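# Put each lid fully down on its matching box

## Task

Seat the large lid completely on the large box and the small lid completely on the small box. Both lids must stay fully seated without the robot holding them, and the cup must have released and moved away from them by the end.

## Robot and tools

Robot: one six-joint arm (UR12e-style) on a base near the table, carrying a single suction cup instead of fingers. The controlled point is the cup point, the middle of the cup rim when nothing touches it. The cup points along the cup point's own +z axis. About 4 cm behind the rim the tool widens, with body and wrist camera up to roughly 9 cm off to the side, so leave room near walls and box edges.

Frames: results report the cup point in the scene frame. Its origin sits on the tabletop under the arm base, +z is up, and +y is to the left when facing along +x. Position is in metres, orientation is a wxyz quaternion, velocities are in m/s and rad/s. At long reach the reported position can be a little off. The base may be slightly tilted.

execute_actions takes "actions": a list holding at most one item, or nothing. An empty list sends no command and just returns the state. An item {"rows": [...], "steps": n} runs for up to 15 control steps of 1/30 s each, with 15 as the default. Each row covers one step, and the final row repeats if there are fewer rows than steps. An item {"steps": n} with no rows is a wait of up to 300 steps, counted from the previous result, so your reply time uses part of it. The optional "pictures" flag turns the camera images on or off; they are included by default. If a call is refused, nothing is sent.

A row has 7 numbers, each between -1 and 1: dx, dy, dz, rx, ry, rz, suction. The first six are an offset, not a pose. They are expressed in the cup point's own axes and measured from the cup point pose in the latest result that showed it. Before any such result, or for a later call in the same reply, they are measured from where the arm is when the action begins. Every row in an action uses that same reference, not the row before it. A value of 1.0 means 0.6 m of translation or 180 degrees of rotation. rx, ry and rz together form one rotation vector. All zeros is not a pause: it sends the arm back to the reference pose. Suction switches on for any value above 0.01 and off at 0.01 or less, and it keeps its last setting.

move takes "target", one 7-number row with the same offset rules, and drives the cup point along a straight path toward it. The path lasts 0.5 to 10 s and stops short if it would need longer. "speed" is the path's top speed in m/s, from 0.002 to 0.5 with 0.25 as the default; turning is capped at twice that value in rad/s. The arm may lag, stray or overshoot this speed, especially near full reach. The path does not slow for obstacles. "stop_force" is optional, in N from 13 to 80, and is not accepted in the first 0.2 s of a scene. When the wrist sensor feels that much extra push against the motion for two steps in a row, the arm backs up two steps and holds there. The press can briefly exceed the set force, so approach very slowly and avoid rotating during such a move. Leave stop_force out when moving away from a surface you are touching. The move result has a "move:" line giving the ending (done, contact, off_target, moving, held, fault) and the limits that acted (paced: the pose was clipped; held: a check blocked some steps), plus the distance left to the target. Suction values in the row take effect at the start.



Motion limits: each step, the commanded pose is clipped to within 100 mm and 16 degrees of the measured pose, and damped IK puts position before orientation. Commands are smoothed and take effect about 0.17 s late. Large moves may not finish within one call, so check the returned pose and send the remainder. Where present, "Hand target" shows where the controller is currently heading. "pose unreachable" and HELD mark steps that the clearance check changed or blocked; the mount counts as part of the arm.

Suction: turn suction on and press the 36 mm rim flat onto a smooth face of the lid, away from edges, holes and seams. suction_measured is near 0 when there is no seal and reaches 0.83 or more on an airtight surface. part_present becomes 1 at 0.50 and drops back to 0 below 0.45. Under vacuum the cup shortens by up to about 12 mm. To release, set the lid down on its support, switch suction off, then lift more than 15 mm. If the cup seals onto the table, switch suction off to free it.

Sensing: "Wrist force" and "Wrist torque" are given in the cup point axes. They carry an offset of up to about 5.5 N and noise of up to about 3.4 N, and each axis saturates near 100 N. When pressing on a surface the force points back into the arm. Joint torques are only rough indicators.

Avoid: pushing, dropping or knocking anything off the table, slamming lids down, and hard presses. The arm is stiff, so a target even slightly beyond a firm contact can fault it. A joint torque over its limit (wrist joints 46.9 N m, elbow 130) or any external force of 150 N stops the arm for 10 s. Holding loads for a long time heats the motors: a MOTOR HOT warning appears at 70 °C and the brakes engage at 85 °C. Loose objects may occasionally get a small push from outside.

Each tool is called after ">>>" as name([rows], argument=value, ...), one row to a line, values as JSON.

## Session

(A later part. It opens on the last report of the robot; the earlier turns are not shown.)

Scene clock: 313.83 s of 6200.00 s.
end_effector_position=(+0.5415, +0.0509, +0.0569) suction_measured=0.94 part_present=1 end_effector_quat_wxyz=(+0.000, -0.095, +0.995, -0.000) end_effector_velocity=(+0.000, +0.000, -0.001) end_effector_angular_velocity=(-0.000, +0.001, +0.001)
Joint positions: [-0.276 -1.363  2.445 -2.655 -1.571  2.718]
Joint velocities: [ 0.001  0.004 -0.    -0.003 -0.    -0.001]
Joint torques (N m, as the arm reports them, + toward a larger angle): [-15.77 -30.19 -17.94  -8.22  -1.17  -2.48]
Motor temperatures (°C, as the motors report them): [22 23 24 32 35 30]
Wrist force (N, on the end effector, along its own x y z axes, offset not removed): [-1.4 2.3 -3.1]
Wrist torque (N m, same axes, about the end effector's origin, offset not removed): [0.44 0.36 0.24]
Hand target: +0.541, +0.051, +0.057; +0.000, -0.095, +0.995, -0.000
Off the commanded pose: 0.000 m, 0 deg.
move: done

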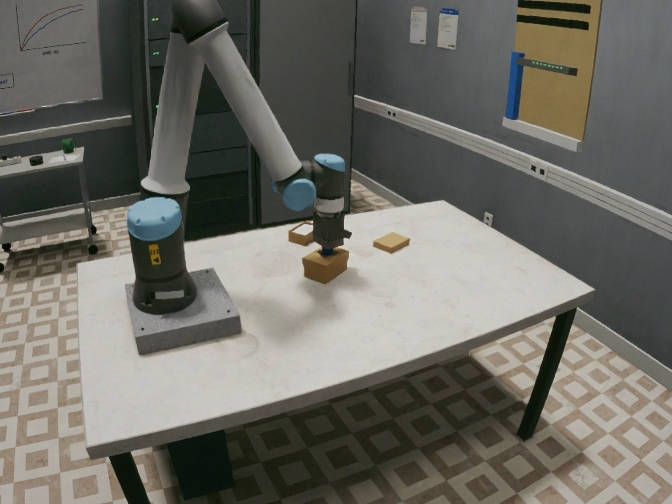

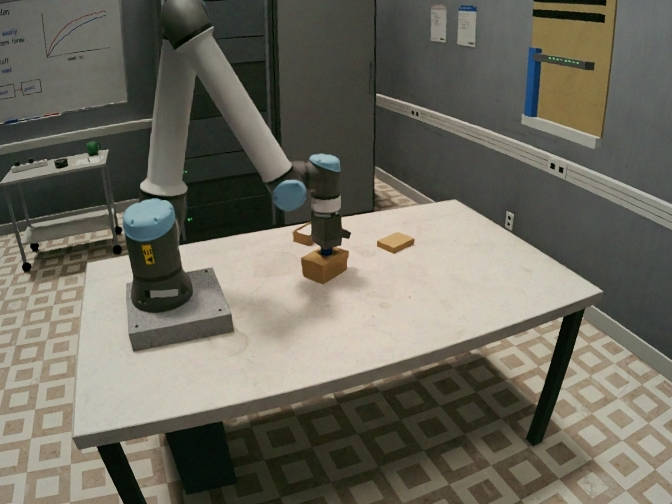

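Free and level. Continue.

>>> move(target=[0,0,0.04,0,0,0,1], speed=0.005, stop_force=18)

>>> zoom_image(camera="cam_head_left", region=[295,240,355,285])

Scene clock: 322.07 s of 6200.00 s.
end_effector_position=(+0.5416, +0.0509, +0.0382) suction_measured=0.94 part_present=1 end_effector_quat_wxyz=(+0.000, -0.095, +0.995, -0.000) end_effector_velocity=(+0.000, -0.000, +0.002) end_effector_angular_velocity=(+0.000, +0.001, +0.000)
Joint positions: [-0.276 -1.32   2.452 -2.706 -1.571  2.718]
Joint velocities: [ 0.    -0.003 -0.002  0.006 -0.    -0.   ]
Joint torques (N m, as the arm reports them, + toward a larger angle): [-15.84 -35.27  -8.6    4.    -0.98  -2.5 ]
Motor temperatures (°C, as the motors report them): [22 23 24 32 35 30]
Wrist force (N, on the end effector, along its own x y z axes, offset not removed): [2.3 6.8 -43.8]
Wrist torque (N m, same axes, about the end effector's origin, offset not removed): [1.10 -0.32 0.25]
Hand target: +0.542, +0.051, +0.038; +0.000, -0.095, +0.995, -0.000
Off the commanded pose: 0.005 m, 0 deg.
After step 90, 1.10 s passed at rest.
move: contact

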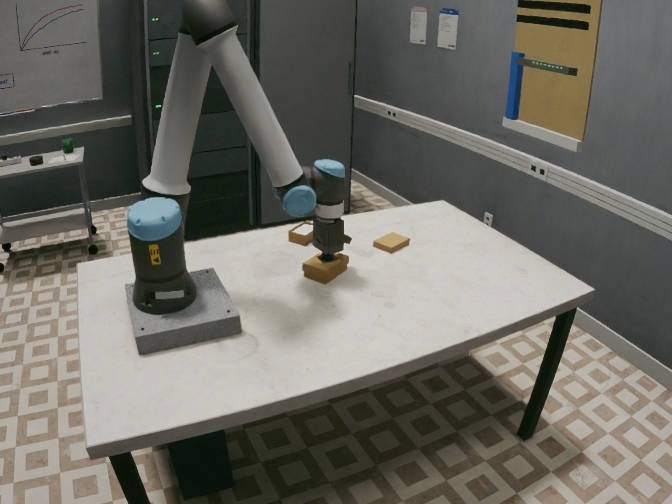

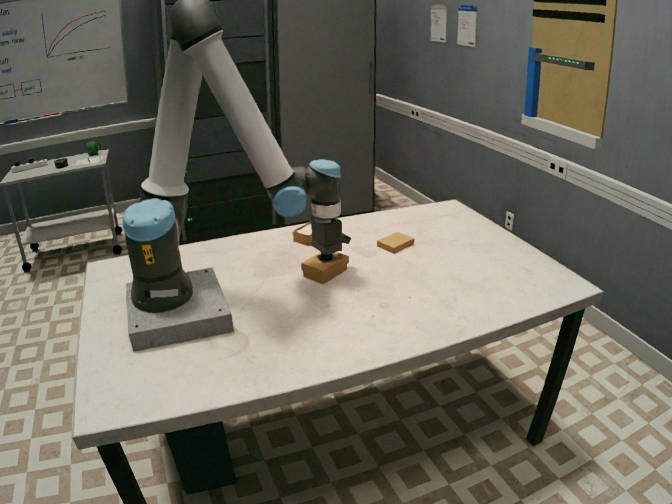

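Region (295, 240, 355, 285) of cam_head_left's 672x504 image, scaled by 8.400, with more detail than that image has; it fills the top 378 rows of this view, and the rest is white.

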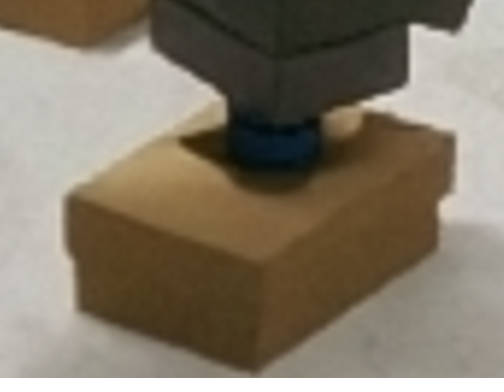

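>>> move(target=[0,0,-0.006,0,0,0,0], speed=0.005)

>>> move(target=[0,0,-0.08,0,0,0,0], speed=0.1)

>>> move(target=[-0.535,0.063,0.06,0,0,0,0], speed=0.15)

>>> zoom_image(camera="cam_head_left", region=[340,190,440,265])

>>> zoom_image(camera="cam_head_right", region=[340,190,440,265])

Scene clock: 330.97 s of 6200.00 s.
end_effector_position=(+0.5416, +0.0509, +0.0416) suction_measured=0.00 part_present=0 end_effector_quat_wxyz=(+0.000, -0.095, +0.995, -0.000) end_effector_velocity=(-0.001, -0.000, +0.001) end_effector_angular_velocity=(-0.000, +0.001, -0.002)
Joint positions: [-0.276 -1.328  2.451 -2.697 -1.571  2.718]
Joint velocities: [-0.001 -0.003  0.001  0.004 -0.001  0.001]
Joint torques (N m, as the arm reports them, + toward a larger angle): [ -9.59 -46.97 -23.42   1.62  -1.09  -2.47]
Motor temperatures (°C, as the motors report them): [22 23 24 32 35 30]
Wrist force (N, on the end effector, along its own x y z axes, offset not removed): [-0.8 0.3 -18.0]
Wrist torque (N m, same axes, about the end effector's origin, offset not removed): [0.02 0.11 0.07]
Hand target: +0.542, +0.051, +0.042; +0.000, -0.095, +0.995, -0.000
Off the commanded pose: 0.000 m, 0 deg.
After step 90, 5.00 s passed at rest.
move: done

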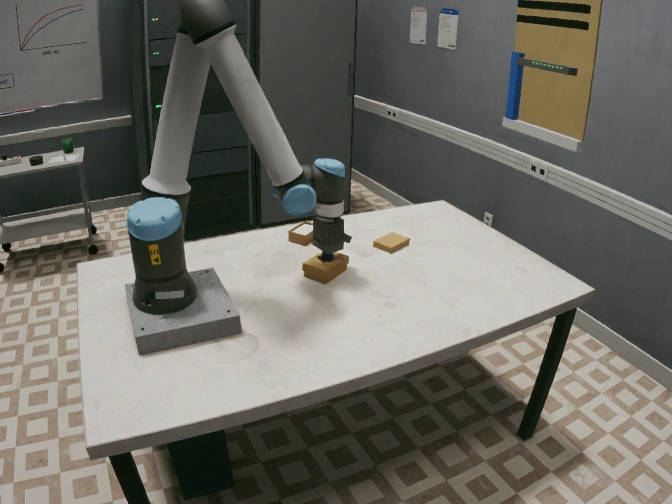

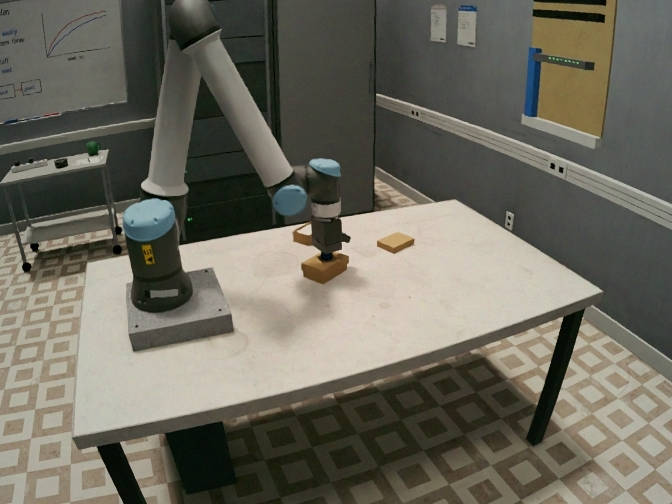

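Scene clock: 332.00 s of 6200.00 s.
end_effector_position=(+0.5415, +0.0510, +0.0893) suction_measured=0.00 part_present=0 end_effector_quat_wxyz=(+0.000, -0.095, +0.995, -0.000) end_effector_velocity=(-0.002, +0.000, +0.001) end_effector_angular_velocity=(+0.001, +0.004, +0.001)
Joint positions: [-0.276 -1.433  2.429 -2.57  -1.571  2.719]
Joint velocities: [-0.001 -0.004  0.001  0.007  0.    -0.002]
Joint torques (N m, as the arm reports them, + toward a larger angle): [-16.71 -49.35 -33.7    0.    -1.55  -3.13]
Motor temperatures (°C, as the motors report them): [22 23 24 32 35 30]
Wrist force (N, on the end effector, along its own x y z axes, offset not removed): [-3.4 3.6 -9.5]
Wrist torque (N m, same axes, about the end effector's origin, offset not removed): [0.61 0.29 -0.05]
Hand target: +0.542, +0.051, +0.090; +0.000, -0.095, +0.995, -0.000
Off the commanded pose: 0.000 m, 0 deg.
move: done

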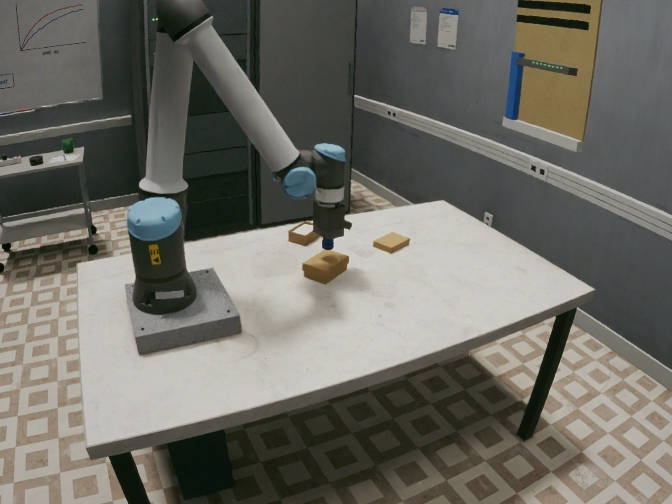

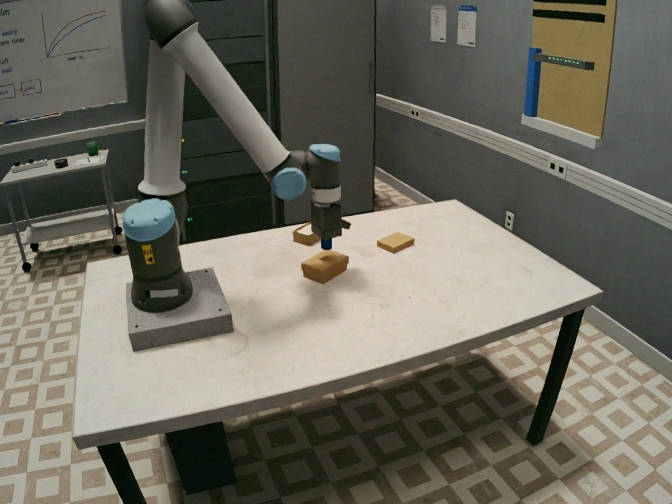

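Scene clock: 334.77 s of 6200.00 s.
end_effector_position=(+0.8492, +0.1490, +0.0539) suction_measured=0.00 part_present=0 end_effector_quat_wxyz=(+0.000, -0.095, +0.995, -0.000) end_effector_velocity=(+0.003, +0.001, -0.001) end_effector_angular_velocity=(-0.000, +0.001, -0.002)
Joint positions: [-0.074 -0.99   1.815 -2.399 -1.572  2.921]
Joint velocities: [ 0.001  0.005 -0.008  0.003 -0.     0.003]
Joint torques (N m, as the arm reports them, + toward a larger angle): [ 12.27 -67.74 -39.06  -0.03  -1.76   3.57]
Motor temperatures (°C, as the motors report them): [22 23 24 32 35 30]
Wrist force (N, on the end effector, along its own x y z axes, offset not removed): [3.8 3.3 -6.1]
Wrist torque (N m, same axes, about the end effector's origin, offset not removed): [0.78 -0.61 0.53]
Hand target: +0.850, +0.149, +0.054; +0.000, -0.095, +0.995, -0.000
Off the commanded pose: 0.001 m, 0 deg.
move: done

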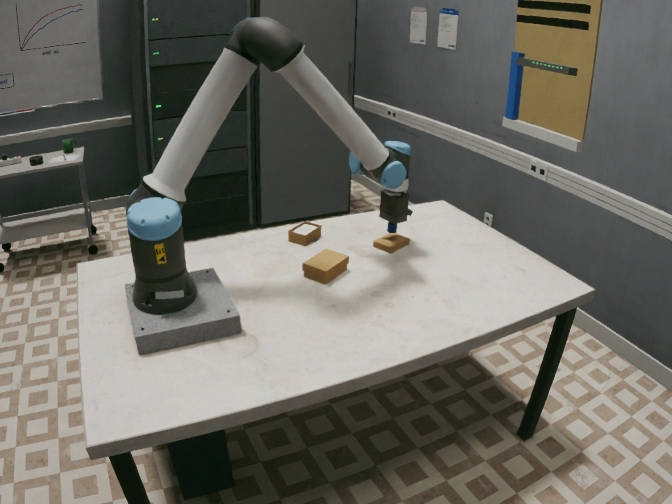

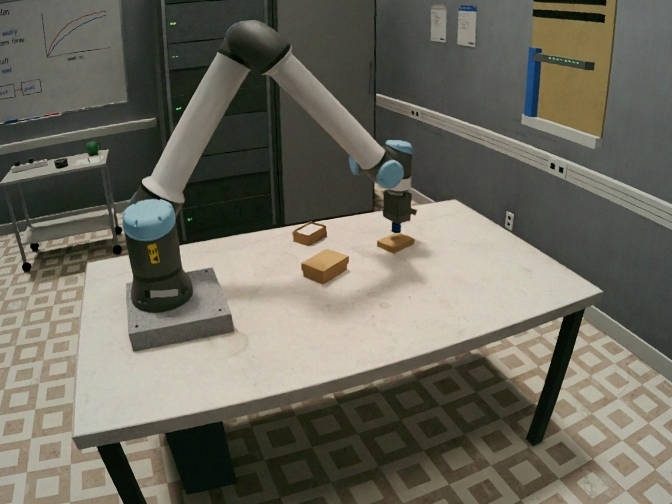

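Region (340, 190, 440, 265) of cam_head_left's 672x504 image, scaled by 5.040, with more detail than that image has; it fills the top 378 rows of this view, and the rest is white.

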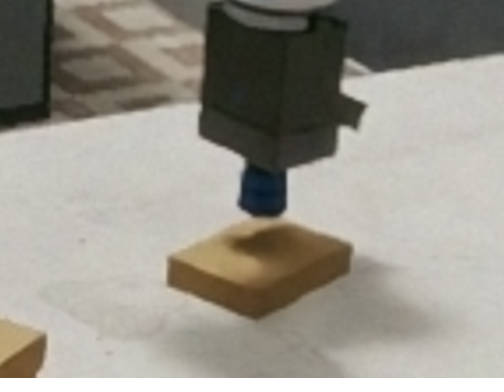

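Region (340, 190, 440, 265) of cam_head_right's 672x504 image, scaled by 5.040, with more detail than that image has; it fills the top 378 rows of this view, and the rest is white.

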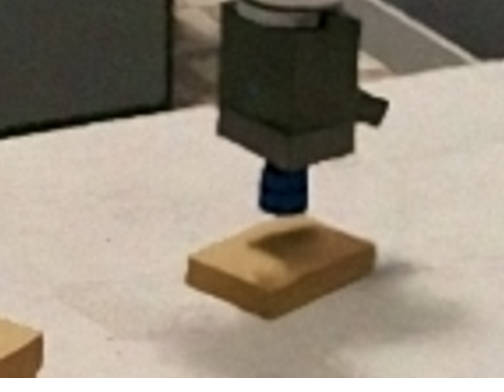

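>>> move(target=[-0.007,0.009,0.04,0,0,0,1], speed=0.04)

>>> move(target=[0,0,0.04,0,0,0,1], speed=0.01, stop_force=13)

>>> zoom_image(camera="cam_head_left", region=[340,190,440,265])

Scene clock: 342.40 s of 6200.00 s.
end_effector_position=(+0.8523, +0.1550, +0.0303) suction_measured=0.00 part_present=0 end_effector_quat_wxyz=(+0.000, -0.095, +0.995, -0.000) end_effector_velocity=(+0.000, +0.001, -0.004) end_effector_angular_velocity=(+0.001, +0.001, -0.000)
Joint positions: [-0.066 -0.956  1.812 -2.43  -1.572  2.928]
Joint velocities: [ 0.001  0.005 -0.001 -0.003  0.001  0.001]
Joint torques (N m, as the arm reports them, + toward a larger angle): [ 12.18 -69.64 -37.86  -7.76  -1.91   3.84]
Motor temperatures (°C, as the motors report them): [22 23 24 32 35 30]
Wrist force (N, on the end effector, along its own x y z axes, offset not removed): [-3.3 0.6 -11.7]
Wrist torque (N m, same axes, about the end effector's origin, offset not removed): [0.17 0.41 0.02]
Hand target: +0.852, +0.155, +0.030; +0.000, -0.095, +0.995, -0.000
Off the commanded pose: 0.000 m, 0 deg.
After step 90, 3.60 s passed at rest.
move: done

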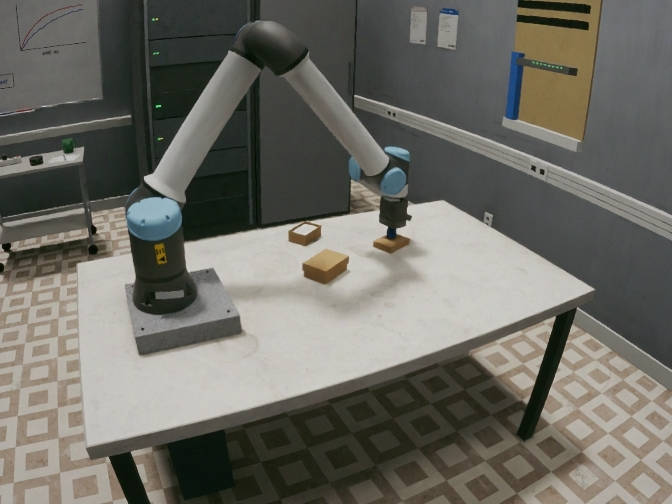

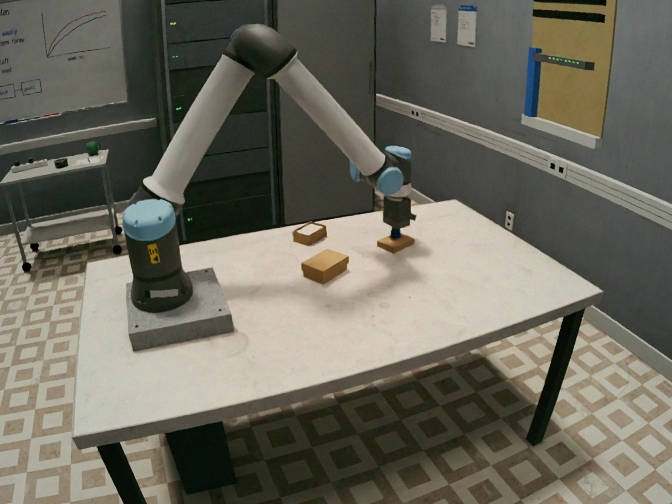

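Scene clock: 344.57 s of 6200.00 s.
end_effector_position=(+0.8524, +0.1550, +0.0127) suction_measured=0.94 part_present=1 end_effector_quat_wxyz=(+0.000, -0.095, +0.995, -0.000) end_effector_velocity=(-0.001, +0.000, +0.003) end_effector_angular_velocity=(+0.001, +0.002, -0.001)
Joint positions: [-0.066 -0.933  1.815 -2.456 -1.572  2.928]
Joint velocities: [ 0.    -0.005 -0.     0.006  0.     0.001]
Joint torques (N m, as the arm reports them, + toward a larger angle): [-14.8  -71.04 -14.68   3.72  -2.02  -2.57]
Motor temperatures (°C, as the motors report them): [22 23 24 32 35 30]
Wrist force (N, on the end effector, along its own x y z axes, offset not removed): [-4.6 1.2 -27.0]
Wrist torque (N m, same axes, about the end effector's origin, offset not removed): [0.28 0.12 0.17]
Hand target: +0.852, +0.155, +0.013; +0.000, -0.095, +0.995, -0.000
Off the commanded pose: 0.006 m, 0 deg.
move: contact

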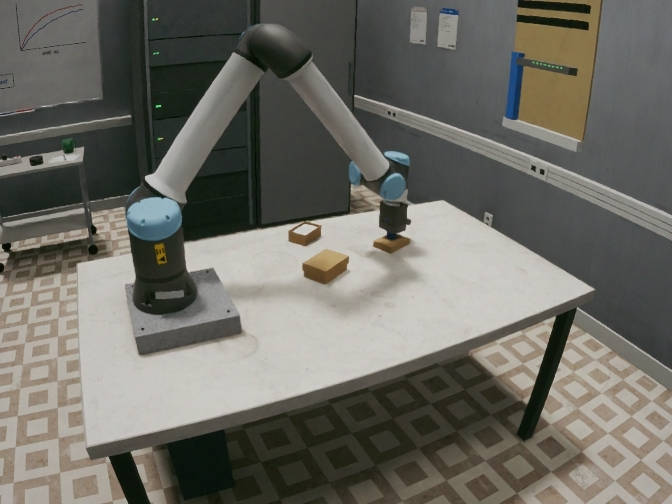

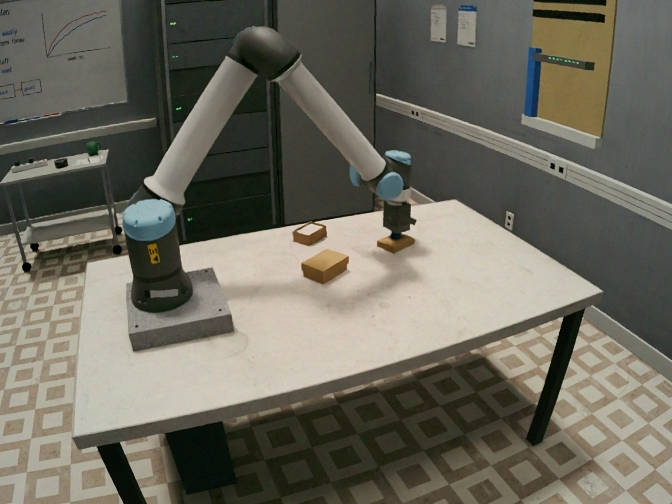

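Region (340, 190, 440, 265) of cam_head_left's 672x504 image, scaled by 5.040, with more detail than that image has; it fills the top 378 rows of this view, and the rest is white.

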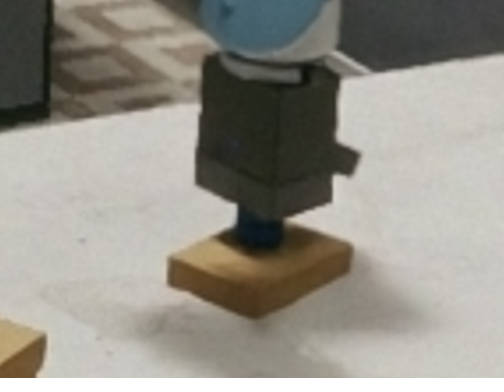

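>>> move(target=[0,0,-0.12,0,0,0,1], speed=0.08)

>>> move(target=[0.402,0.354,0,0,0,-0.055,1], speed=0.12)

>>> move(target=[0,0,0.035,0,0,0,1], speed=0.02)

>>> zoom_image(camera="cam_head_left", region=[275,205,335,250])

>>> zoom_image(camera="cam_head_right", region=[280,205,340,250])

Scene clock: 355.17 s of 6200.00 s.
end_effector_position=(+0.8523, +0.1550, +0.0844) suction_measured=0.94 part_present=1 end_effector_quat_wxyz=(+0.000, -0.095, +0.995, -0.000) end_effector_velocity=(+0.000, -0.000, +0.004) end_effector_angular_velocity=(-0.000, -0.002, -0.001)
Joint positions: [-0.066 -1.022  1.797 -2.349 -1.572  2.928]
Joint velocities: [-0.    -0.005 -0.001  0.004 -0.     0.001]
Joint torques (N m, as the arm reports them, + toward a larger angle): [  8.24 -84.98 -40.06  -0.34  -1.34   3.32]
Motor temperatures (°C, as the motors report them): [22 23 24 32 35 30]
Wrist force (N, on the end effector, along its own x y z axes, offset not removed): [5.7 5.4 -4.4]
Wrist torque (N m, same axes, about the end effector's origin, offset not removed): [0.94 -0.80 0.34]
Hand target: +0.852, +0.155, +0.085; +0.000, -0.095, +0.995, -0.000
Off the commanded pose: 0.000 m, 0 deg.
After step 90, 6.20 s passed at rest.
move: done

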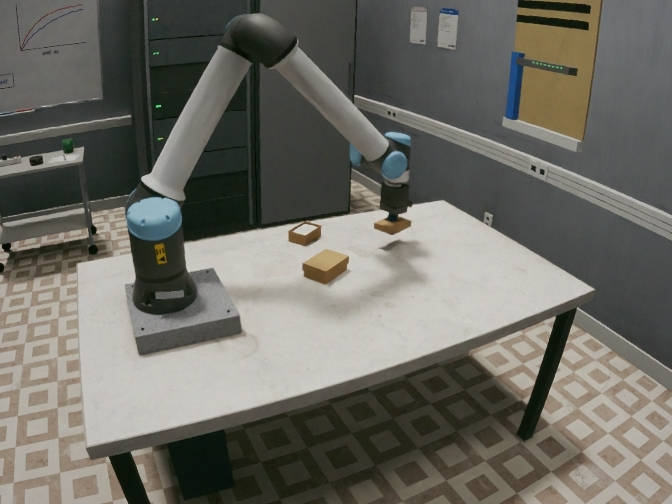

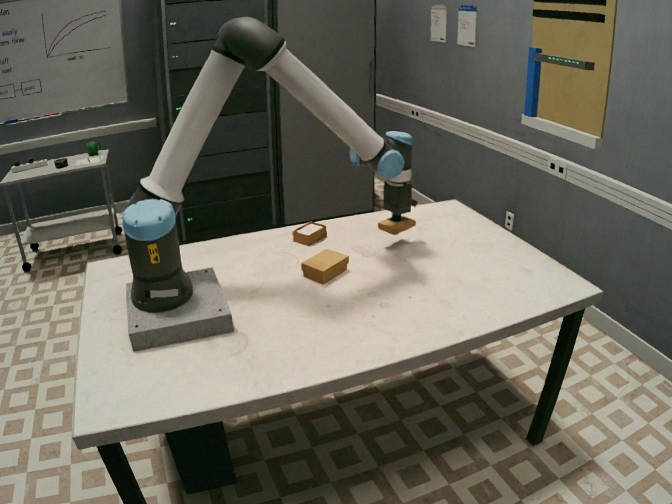

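Scene clock: 358.40 s of 6200.00 s.
end_effector_position=(+0.5754, +0.3175, +0.0839) suction_measured=0.94 part_present=1 end_effector_quat_wxyz=(+0.001, -0.181, +0.983, -0.000) end_effector_velocity=(-0.002, +0.001, +0.000) end_effector_angular_velocity=(+0.001, -0.001, +0.001)
Joint positions: [ 0.193 -1.273  2.221 -2.521 -1.573  3.015]
Joint velocities: [ 0.003 -0.002  0.002 -0.001  0.001  0.001]
Joint torques (N m, as the arm reports them, + toward a larger angle): [ 12.83 -62.58 -24.01  -8.11  -2.33   3.52]
Motor temperatures (°C, as the motors report them): [22 23 24 32 35 30]
Wrist force (N, on the end effector, along its own x y z axes, offset not removed): [0.6 -0.7 -2.6]
Wrist torque (N m, same axes, about the end effector's origin, offset not removed): [-0.11 -0.61 0.31]
Hand target: +0.575, +0.318, +0.084; +0.001, -0.181, +0.983, -0.000
Off the commanded pose: 0.000 m, 0 deg.
move: done

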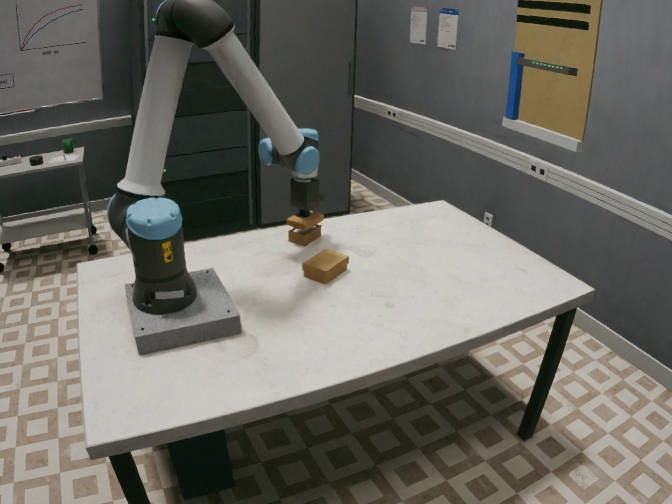

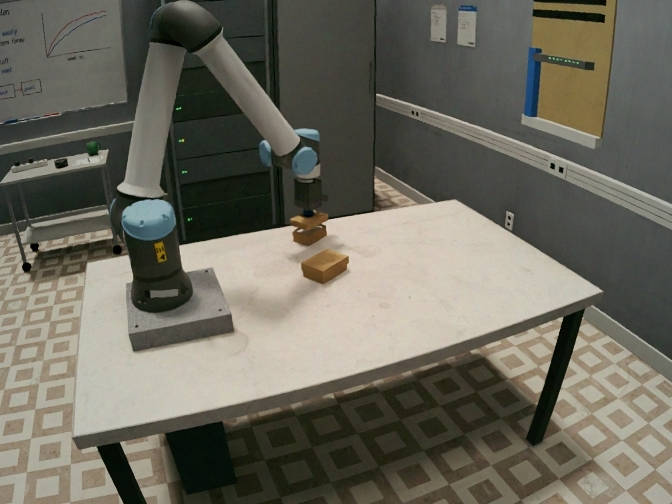

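Scene clock: 359.77 s of 6200.00 s.
end_effector_position=(+0.5755, +0.3175, +0.0632) suction_measured=0.94 part_present=1 end_effector_quat_wxyz=(+0.000, -0.181, +0.983, -0.000) end_effector_velocity=(-0.000, +0.000, -0.003) end_effector_angular_velocity=(+0.000, +0.001, -0.001)
Joint positions: [ 0.193 -1.238  2.229 -2.565 -1.573  3.015]
Joint velocities: [ 0.     0.005  0.001 -0.005  0.001  0.001]
Joint torques (N m, as the arm reports them, + toward a larger angle): [-15.9  -40.93 -21.85  -8.16  -1.75  -2.67]
Motor temperatures (°C, as the motors report them): [22 23 24 32 35 30]
Wrist force (N, on the end effector, along its own x y z axes, offset not removed): [3.9 -3.9 -3.1]
Wrist torque (N m, same axes, about the end effector's origin, offset not removed): [-0.51 -0.71 0.26]
Hand target: +0.575, +0.317, +0.063; +0.001, -0.181, +0.983, -0.000
Off the commanded pose: 0.000 m, 0 deg.
move: done

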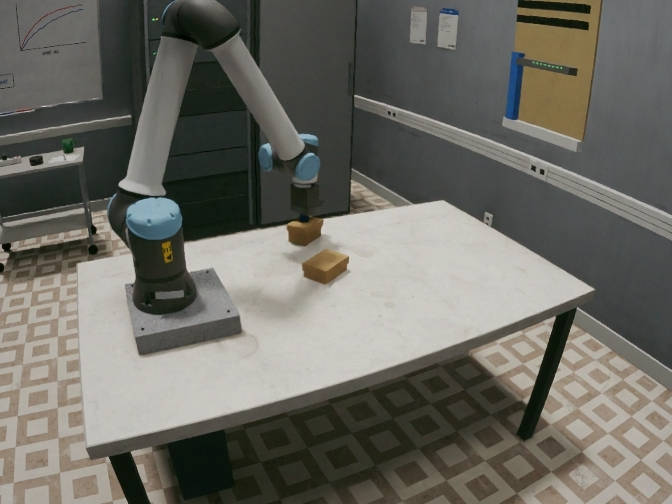

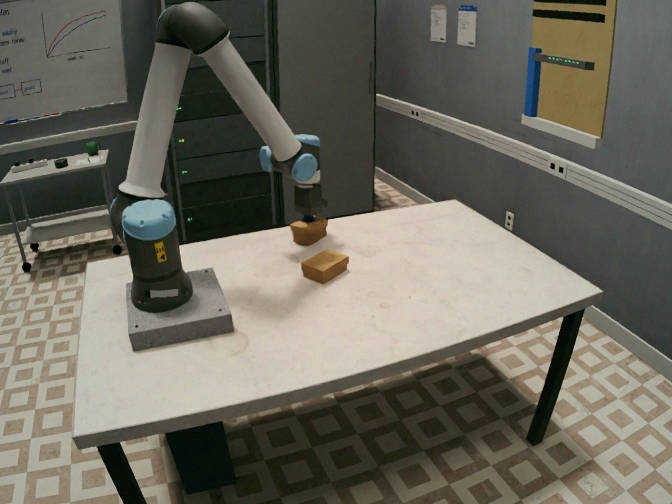

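Region (275, 205, 335, 250) of cam_head_left's 672x504 image, scaled by 8.400, with more detail than that image has; it fills the top 378 rows of this view, and the rest is white.

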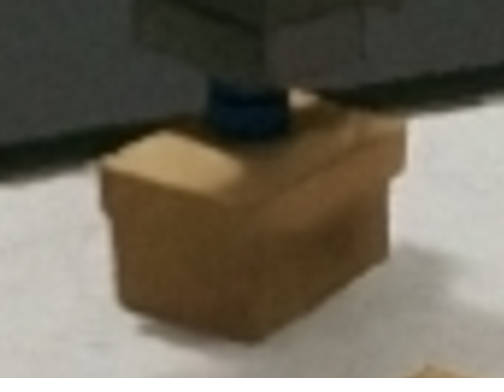

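Region (280, 205, 340, 250) of cam_head_right's 672x504 image, scaled by 8.400, with more detail than that image has; it fills the top 378 rows of this view, and the rest is white.

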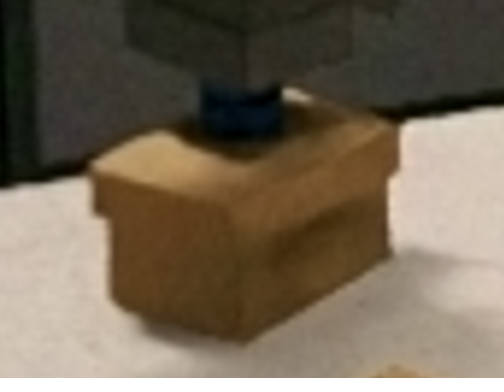

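>>> move(target=[-0.007,0.0045,-0.004,0,0,0,1], speed=0.015)

>>> zoom_image(camera="cam_head_left", region=[275,205,335,250])

>>> zoom_image(camera="cam_head_right", region=[280,205,340,250])

Scene clock: 368.90 s of 6200.00 s.
end_effector_position=(+0.5782, +0.3212, +0.0654) suction_measured=0.94 part_present=1 end_effector_quat_wxyz=(+0.001, -0.181, +0.983, -0.000) end_effector_velocity=(+0.002, +0.002, +0.002) end_effector_angular_velocity=(-0.001, -0.001, -0.000)
Joint positions: [ 0.197 -1.237  2.22  -2.557 -1.573  3.019]
Joint velocities: [ 0.003 -0.001 -0.005  0.005 -0.001  0.003]
Joint torques (N m, as the arm reports them, + toward a larger angle): [ 12.55 -42.32 -33.84   0.17  -1.82   3.56]
Motor temperatures (°C, as the motors report them): [22 23 24 32 35 30]
Wrist force (N, on the end effector, along its own x y z axes, offset not removed): [0.9 5.8 -7.6]
Wrist torque (N m, same axes, about the end effector's origin, offset not removed): [0.90 -0.35 0.08]
Hand target: +0.578, +0.321, +0.066; +0.000, -0.181, +0.983, -0.000
Off the commanded pose: 0.000 m, 0 deg.
After step 90, 5.43 s passed at rest.
move: done

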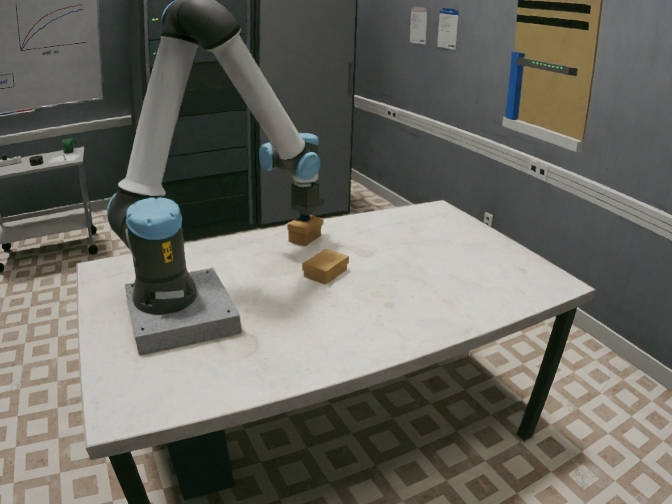

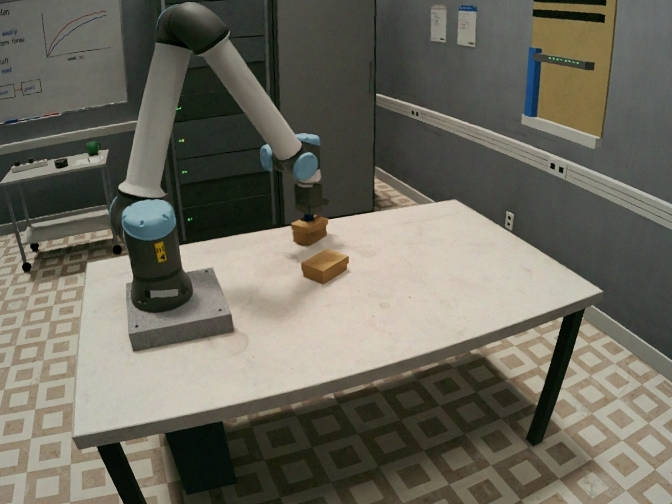

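Region (275, 205, 335, 250) of cam_head_left's 672x504 image, scaled by 8.400, with more detail than that image has; it fills the top 378 rows of this view, and the rest is white.

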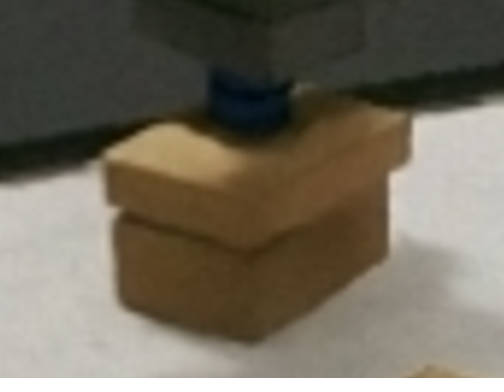

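Region (280, 205, 340, 250) of cam_head_right's 672x504 image, scaled by 8.400, with more detail than that image has; it fills the top 378 rows of this view, and the rest is white.

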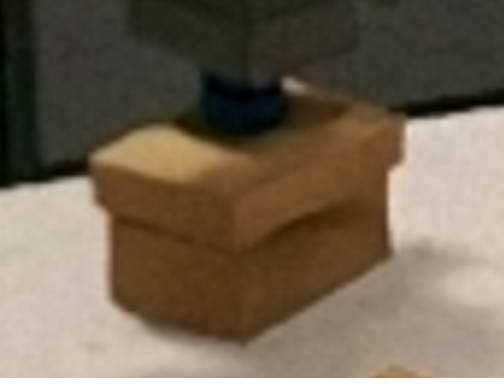

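>>> move(target=[0.001,0.0066,0,0,0,-0.017,1], speed=0.015)

>>> zoom_image(camera="cam_head_left", region=[275,205,335,250])

>>> zoom_image(camera="cam_head_right", region=[280,205,340,250])

Scene clock: 379.20 s of 6200.00 s.
end_effector_position=(+0.5763, +0.3246, +0.0654) suction_measured=0.94 part_present=1 end_effector_quat_wxyz=(+0.000, -0.207, +0.978, -0.000) end_effector_velocity=(-0.002, +0.001, -0.001) end_effector_angular_velocity=(-0.000, +0.002, +0.008)
Joint positions: [ 0.203 -1.237  2.22  -2.557 -1.573  2.973]
Joint velocities: [ 0.001  0.     0.001  0.     0.    -0.007]
Joint torques (N m, as the arm reports them, + toward a larger angle): [ 10.87 -62.03 -20.8   -8.03  -1.99  -2.54]
Motor temperatures (°C, as the motors report them): [22 23 24 32 35 30]
Wrist force (N, on the end effector, along its own x y z axes, offset not removed): [1.7 1.7 -11.9]
Wrist torque (N m, same axes, about the end effector's origin, offset not removed): [0.50 -0.54 0.16]
Hand target: +0.576, +0.325, +0.065; +0.000, -0.207, +0.978, -0.000
Off the commanded pose: 0.000 m, 0 deg.
After step 90, 5.30 s passed at rest.
move: done

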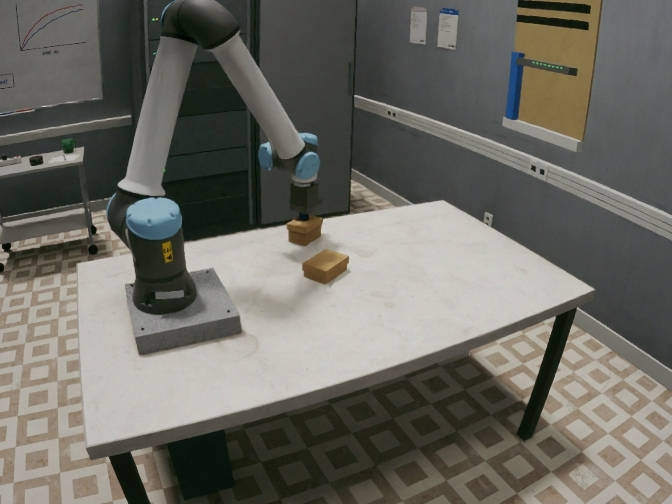

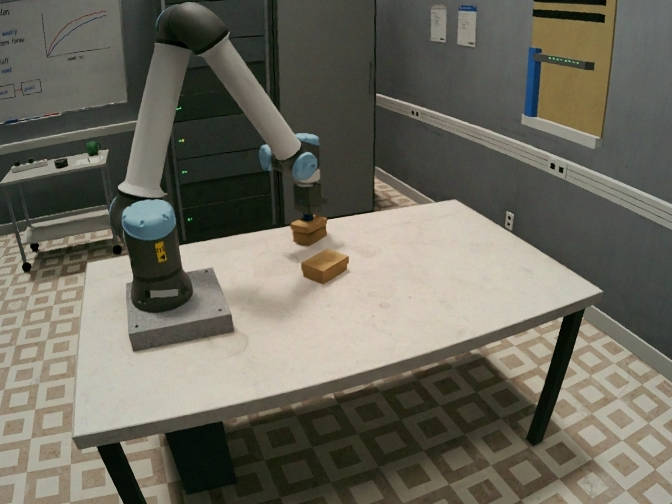

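Region (275, 205, 335, 250) of cam_head_left's 672x504 image, scaled by 8.400, with more detail than that image has; it fills the top 378 rows of this view, and the rest is white.

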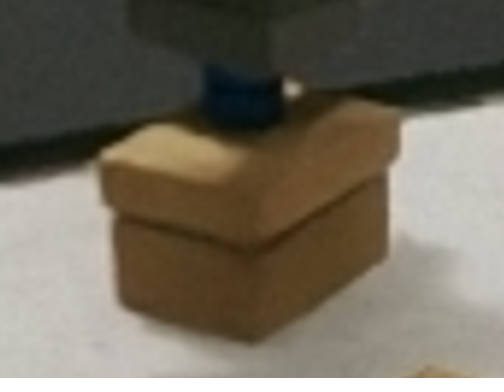

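Region (280, 205, 340, 250) of cam_head_right's 672x504 image, scaled by 8.400, with more detail than that image has; it fills the top 378 rows of this view, and the rest is white.

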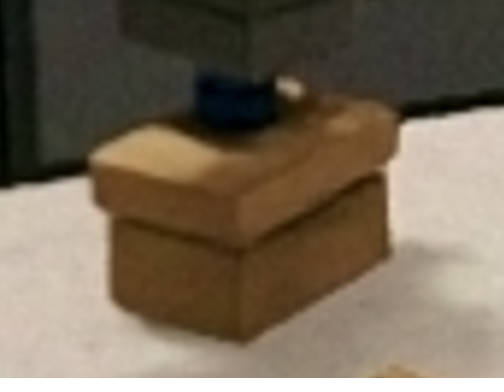

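>>> move(target=[-0.0057,0.0048,0.004,0,0,0,1], speed=0.015)

>>> zoom_image(camera="cam_head_left", region=[275,205,335,250])

>>> move(target=[0,0,0.028,0,0,0,1], speed=0.004, stop_force=13)

>>> zoom_image(camera="cam_head_left", region=[275,205,335,250])

>>> zoom_image(camera="cam_head_right", region=[280,205,340,250])

Scene clock: 390.13 s of 6200.00 s.
end_effector_position=(+0.5781, +0.3284, +0.0631) suction_measured=0.94 part_present=1 end_effector_quat_wxyz=(+0.000, -0.207, +0.978, -0.000) end_effector_velocity=(+0.001, +0.002, -0.000) end_effector_angular_velocity=(-0.000, -0.002, -0.002)
Joint positions: [ 0.208 -1.229  2.214 -2.559 -1.573  2.978]
Joint velocities: [ 0.003  0.002 -0.003 -0.001 -0.001  0.005]
Joint torques (N m, as the arm reports them, + toward a larger angle): [ 12.58 -44.19 -32.73  -7.93  -0.89   3.59]
Motor temperatures (°C, as the motors report them): [22 23 24 32 35 30]
Wrist force (N, on the end effector, along its own x y z axes, offset not removed): [-1.2 3.8 1.3]
Wrist torque (N m, same axes, about the end effector's origin, offset not removed): [0.47 -0.01 0.23]
Hand target: +0.578, +0.329, +0.063; +0.000, -0.207, +0.978, -0.000
Off the commanded pose: 0.000 m, 0 deg.
After step 90, 7.23 s passed at rest.
move: done

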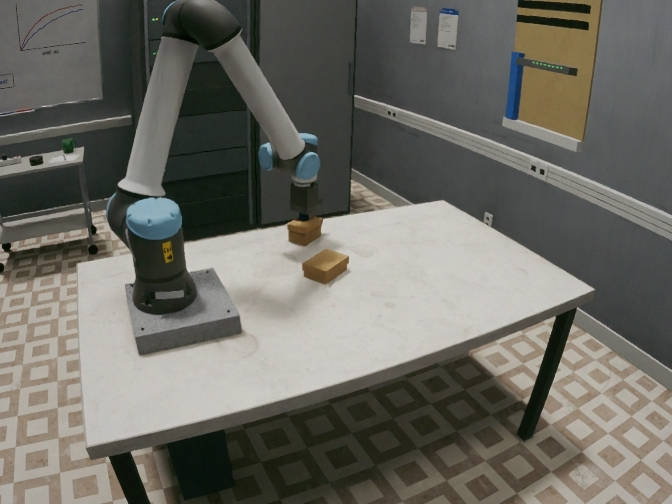

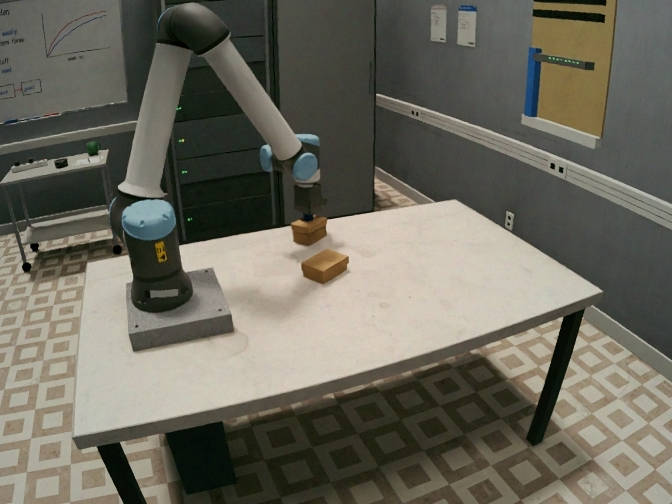

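Region (275, 205, 335, 250) of cam_head_left's 672x504 image, scaled by 8.400, with more detail than that image has; it fills the top 378 rows of this view, and the rest is white.

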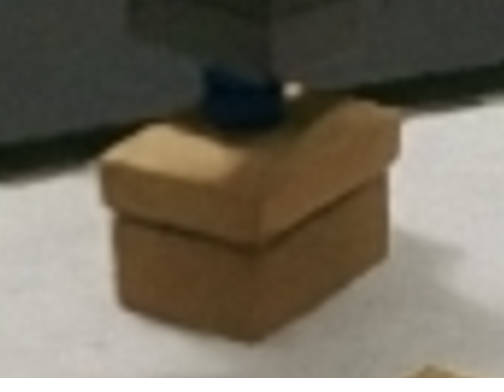

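Scene clock: 392.67 s of 6200.00 s.
end_effector_position=(+0.5782, +0.3284, +0.0546) suction_measured=0.94 part_present=1 end_effector_quat_wxyz=(+0.001, -0.207, +0.978, -0.000) end_effector_velocity=(-0.001, +0.001, +0.001) end_effector_angular_velocity=(-0.001, +0.002, +0.001)
Joint positions: [ 0.208 -1.215  2.217 -2.577 -1.573  2.978]
Joint velocities: [ 0.002 -0.001 -0.     0.004 -0.001  0.001]
Joint torques (N m, as the arm reports them, + toward a larger angle): [-13.41 -53.73 -17.72   1.85  -0.69  -2.48]
Motor temperatures (°C, as the motors report them): [22 23 24 32 35 30]
Wrist force (N, on the end effector, along its own x y z axes, offset not removed): [2.4 -1.2 -24.7]
Wrist torque (N m, same axes, about the end effector's origin, offset not removed): [-0.07 -0.31 0.06]
Hand target: +0.578, +0.328, +0.055; +0.001, -0.207, +0.978, -0.000
Off the commanded pose: 0.008 m, 0 deg.
move: contact

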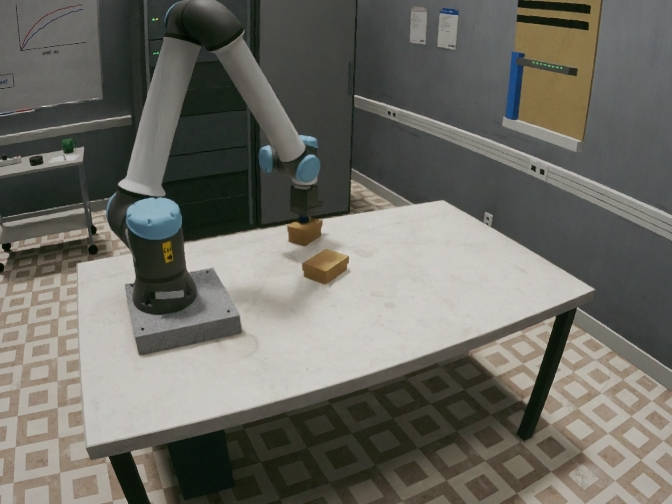

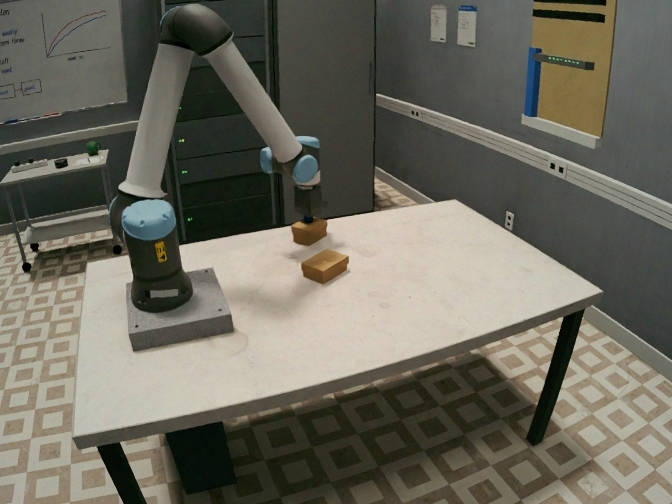

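Region (275, 205, 335, 250) of cam_head_left's 672x504 image, scaled by 8.400, with more detail than that image has; it fills the top 378 rows of this view, and the rest is white.

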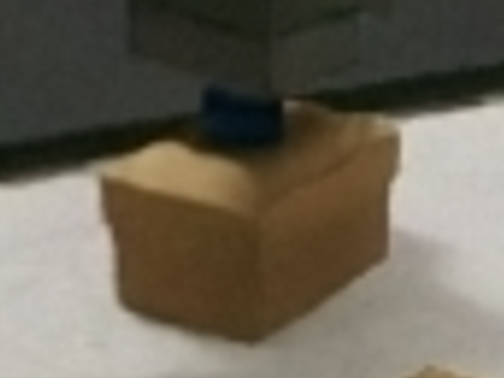

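Region (280, 205, 340, 250) of cam_head_right's 672x504 image, scaled by 8.400, with more detail than that image has; it fills the top 378 rows of this view, and the rest is white.

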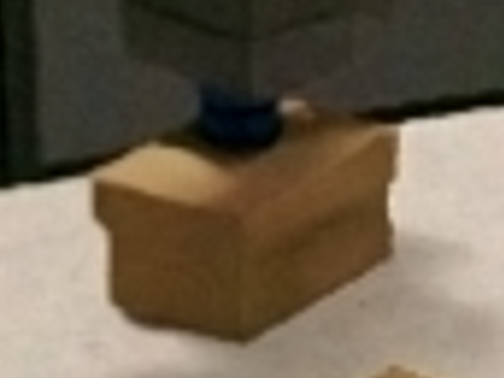

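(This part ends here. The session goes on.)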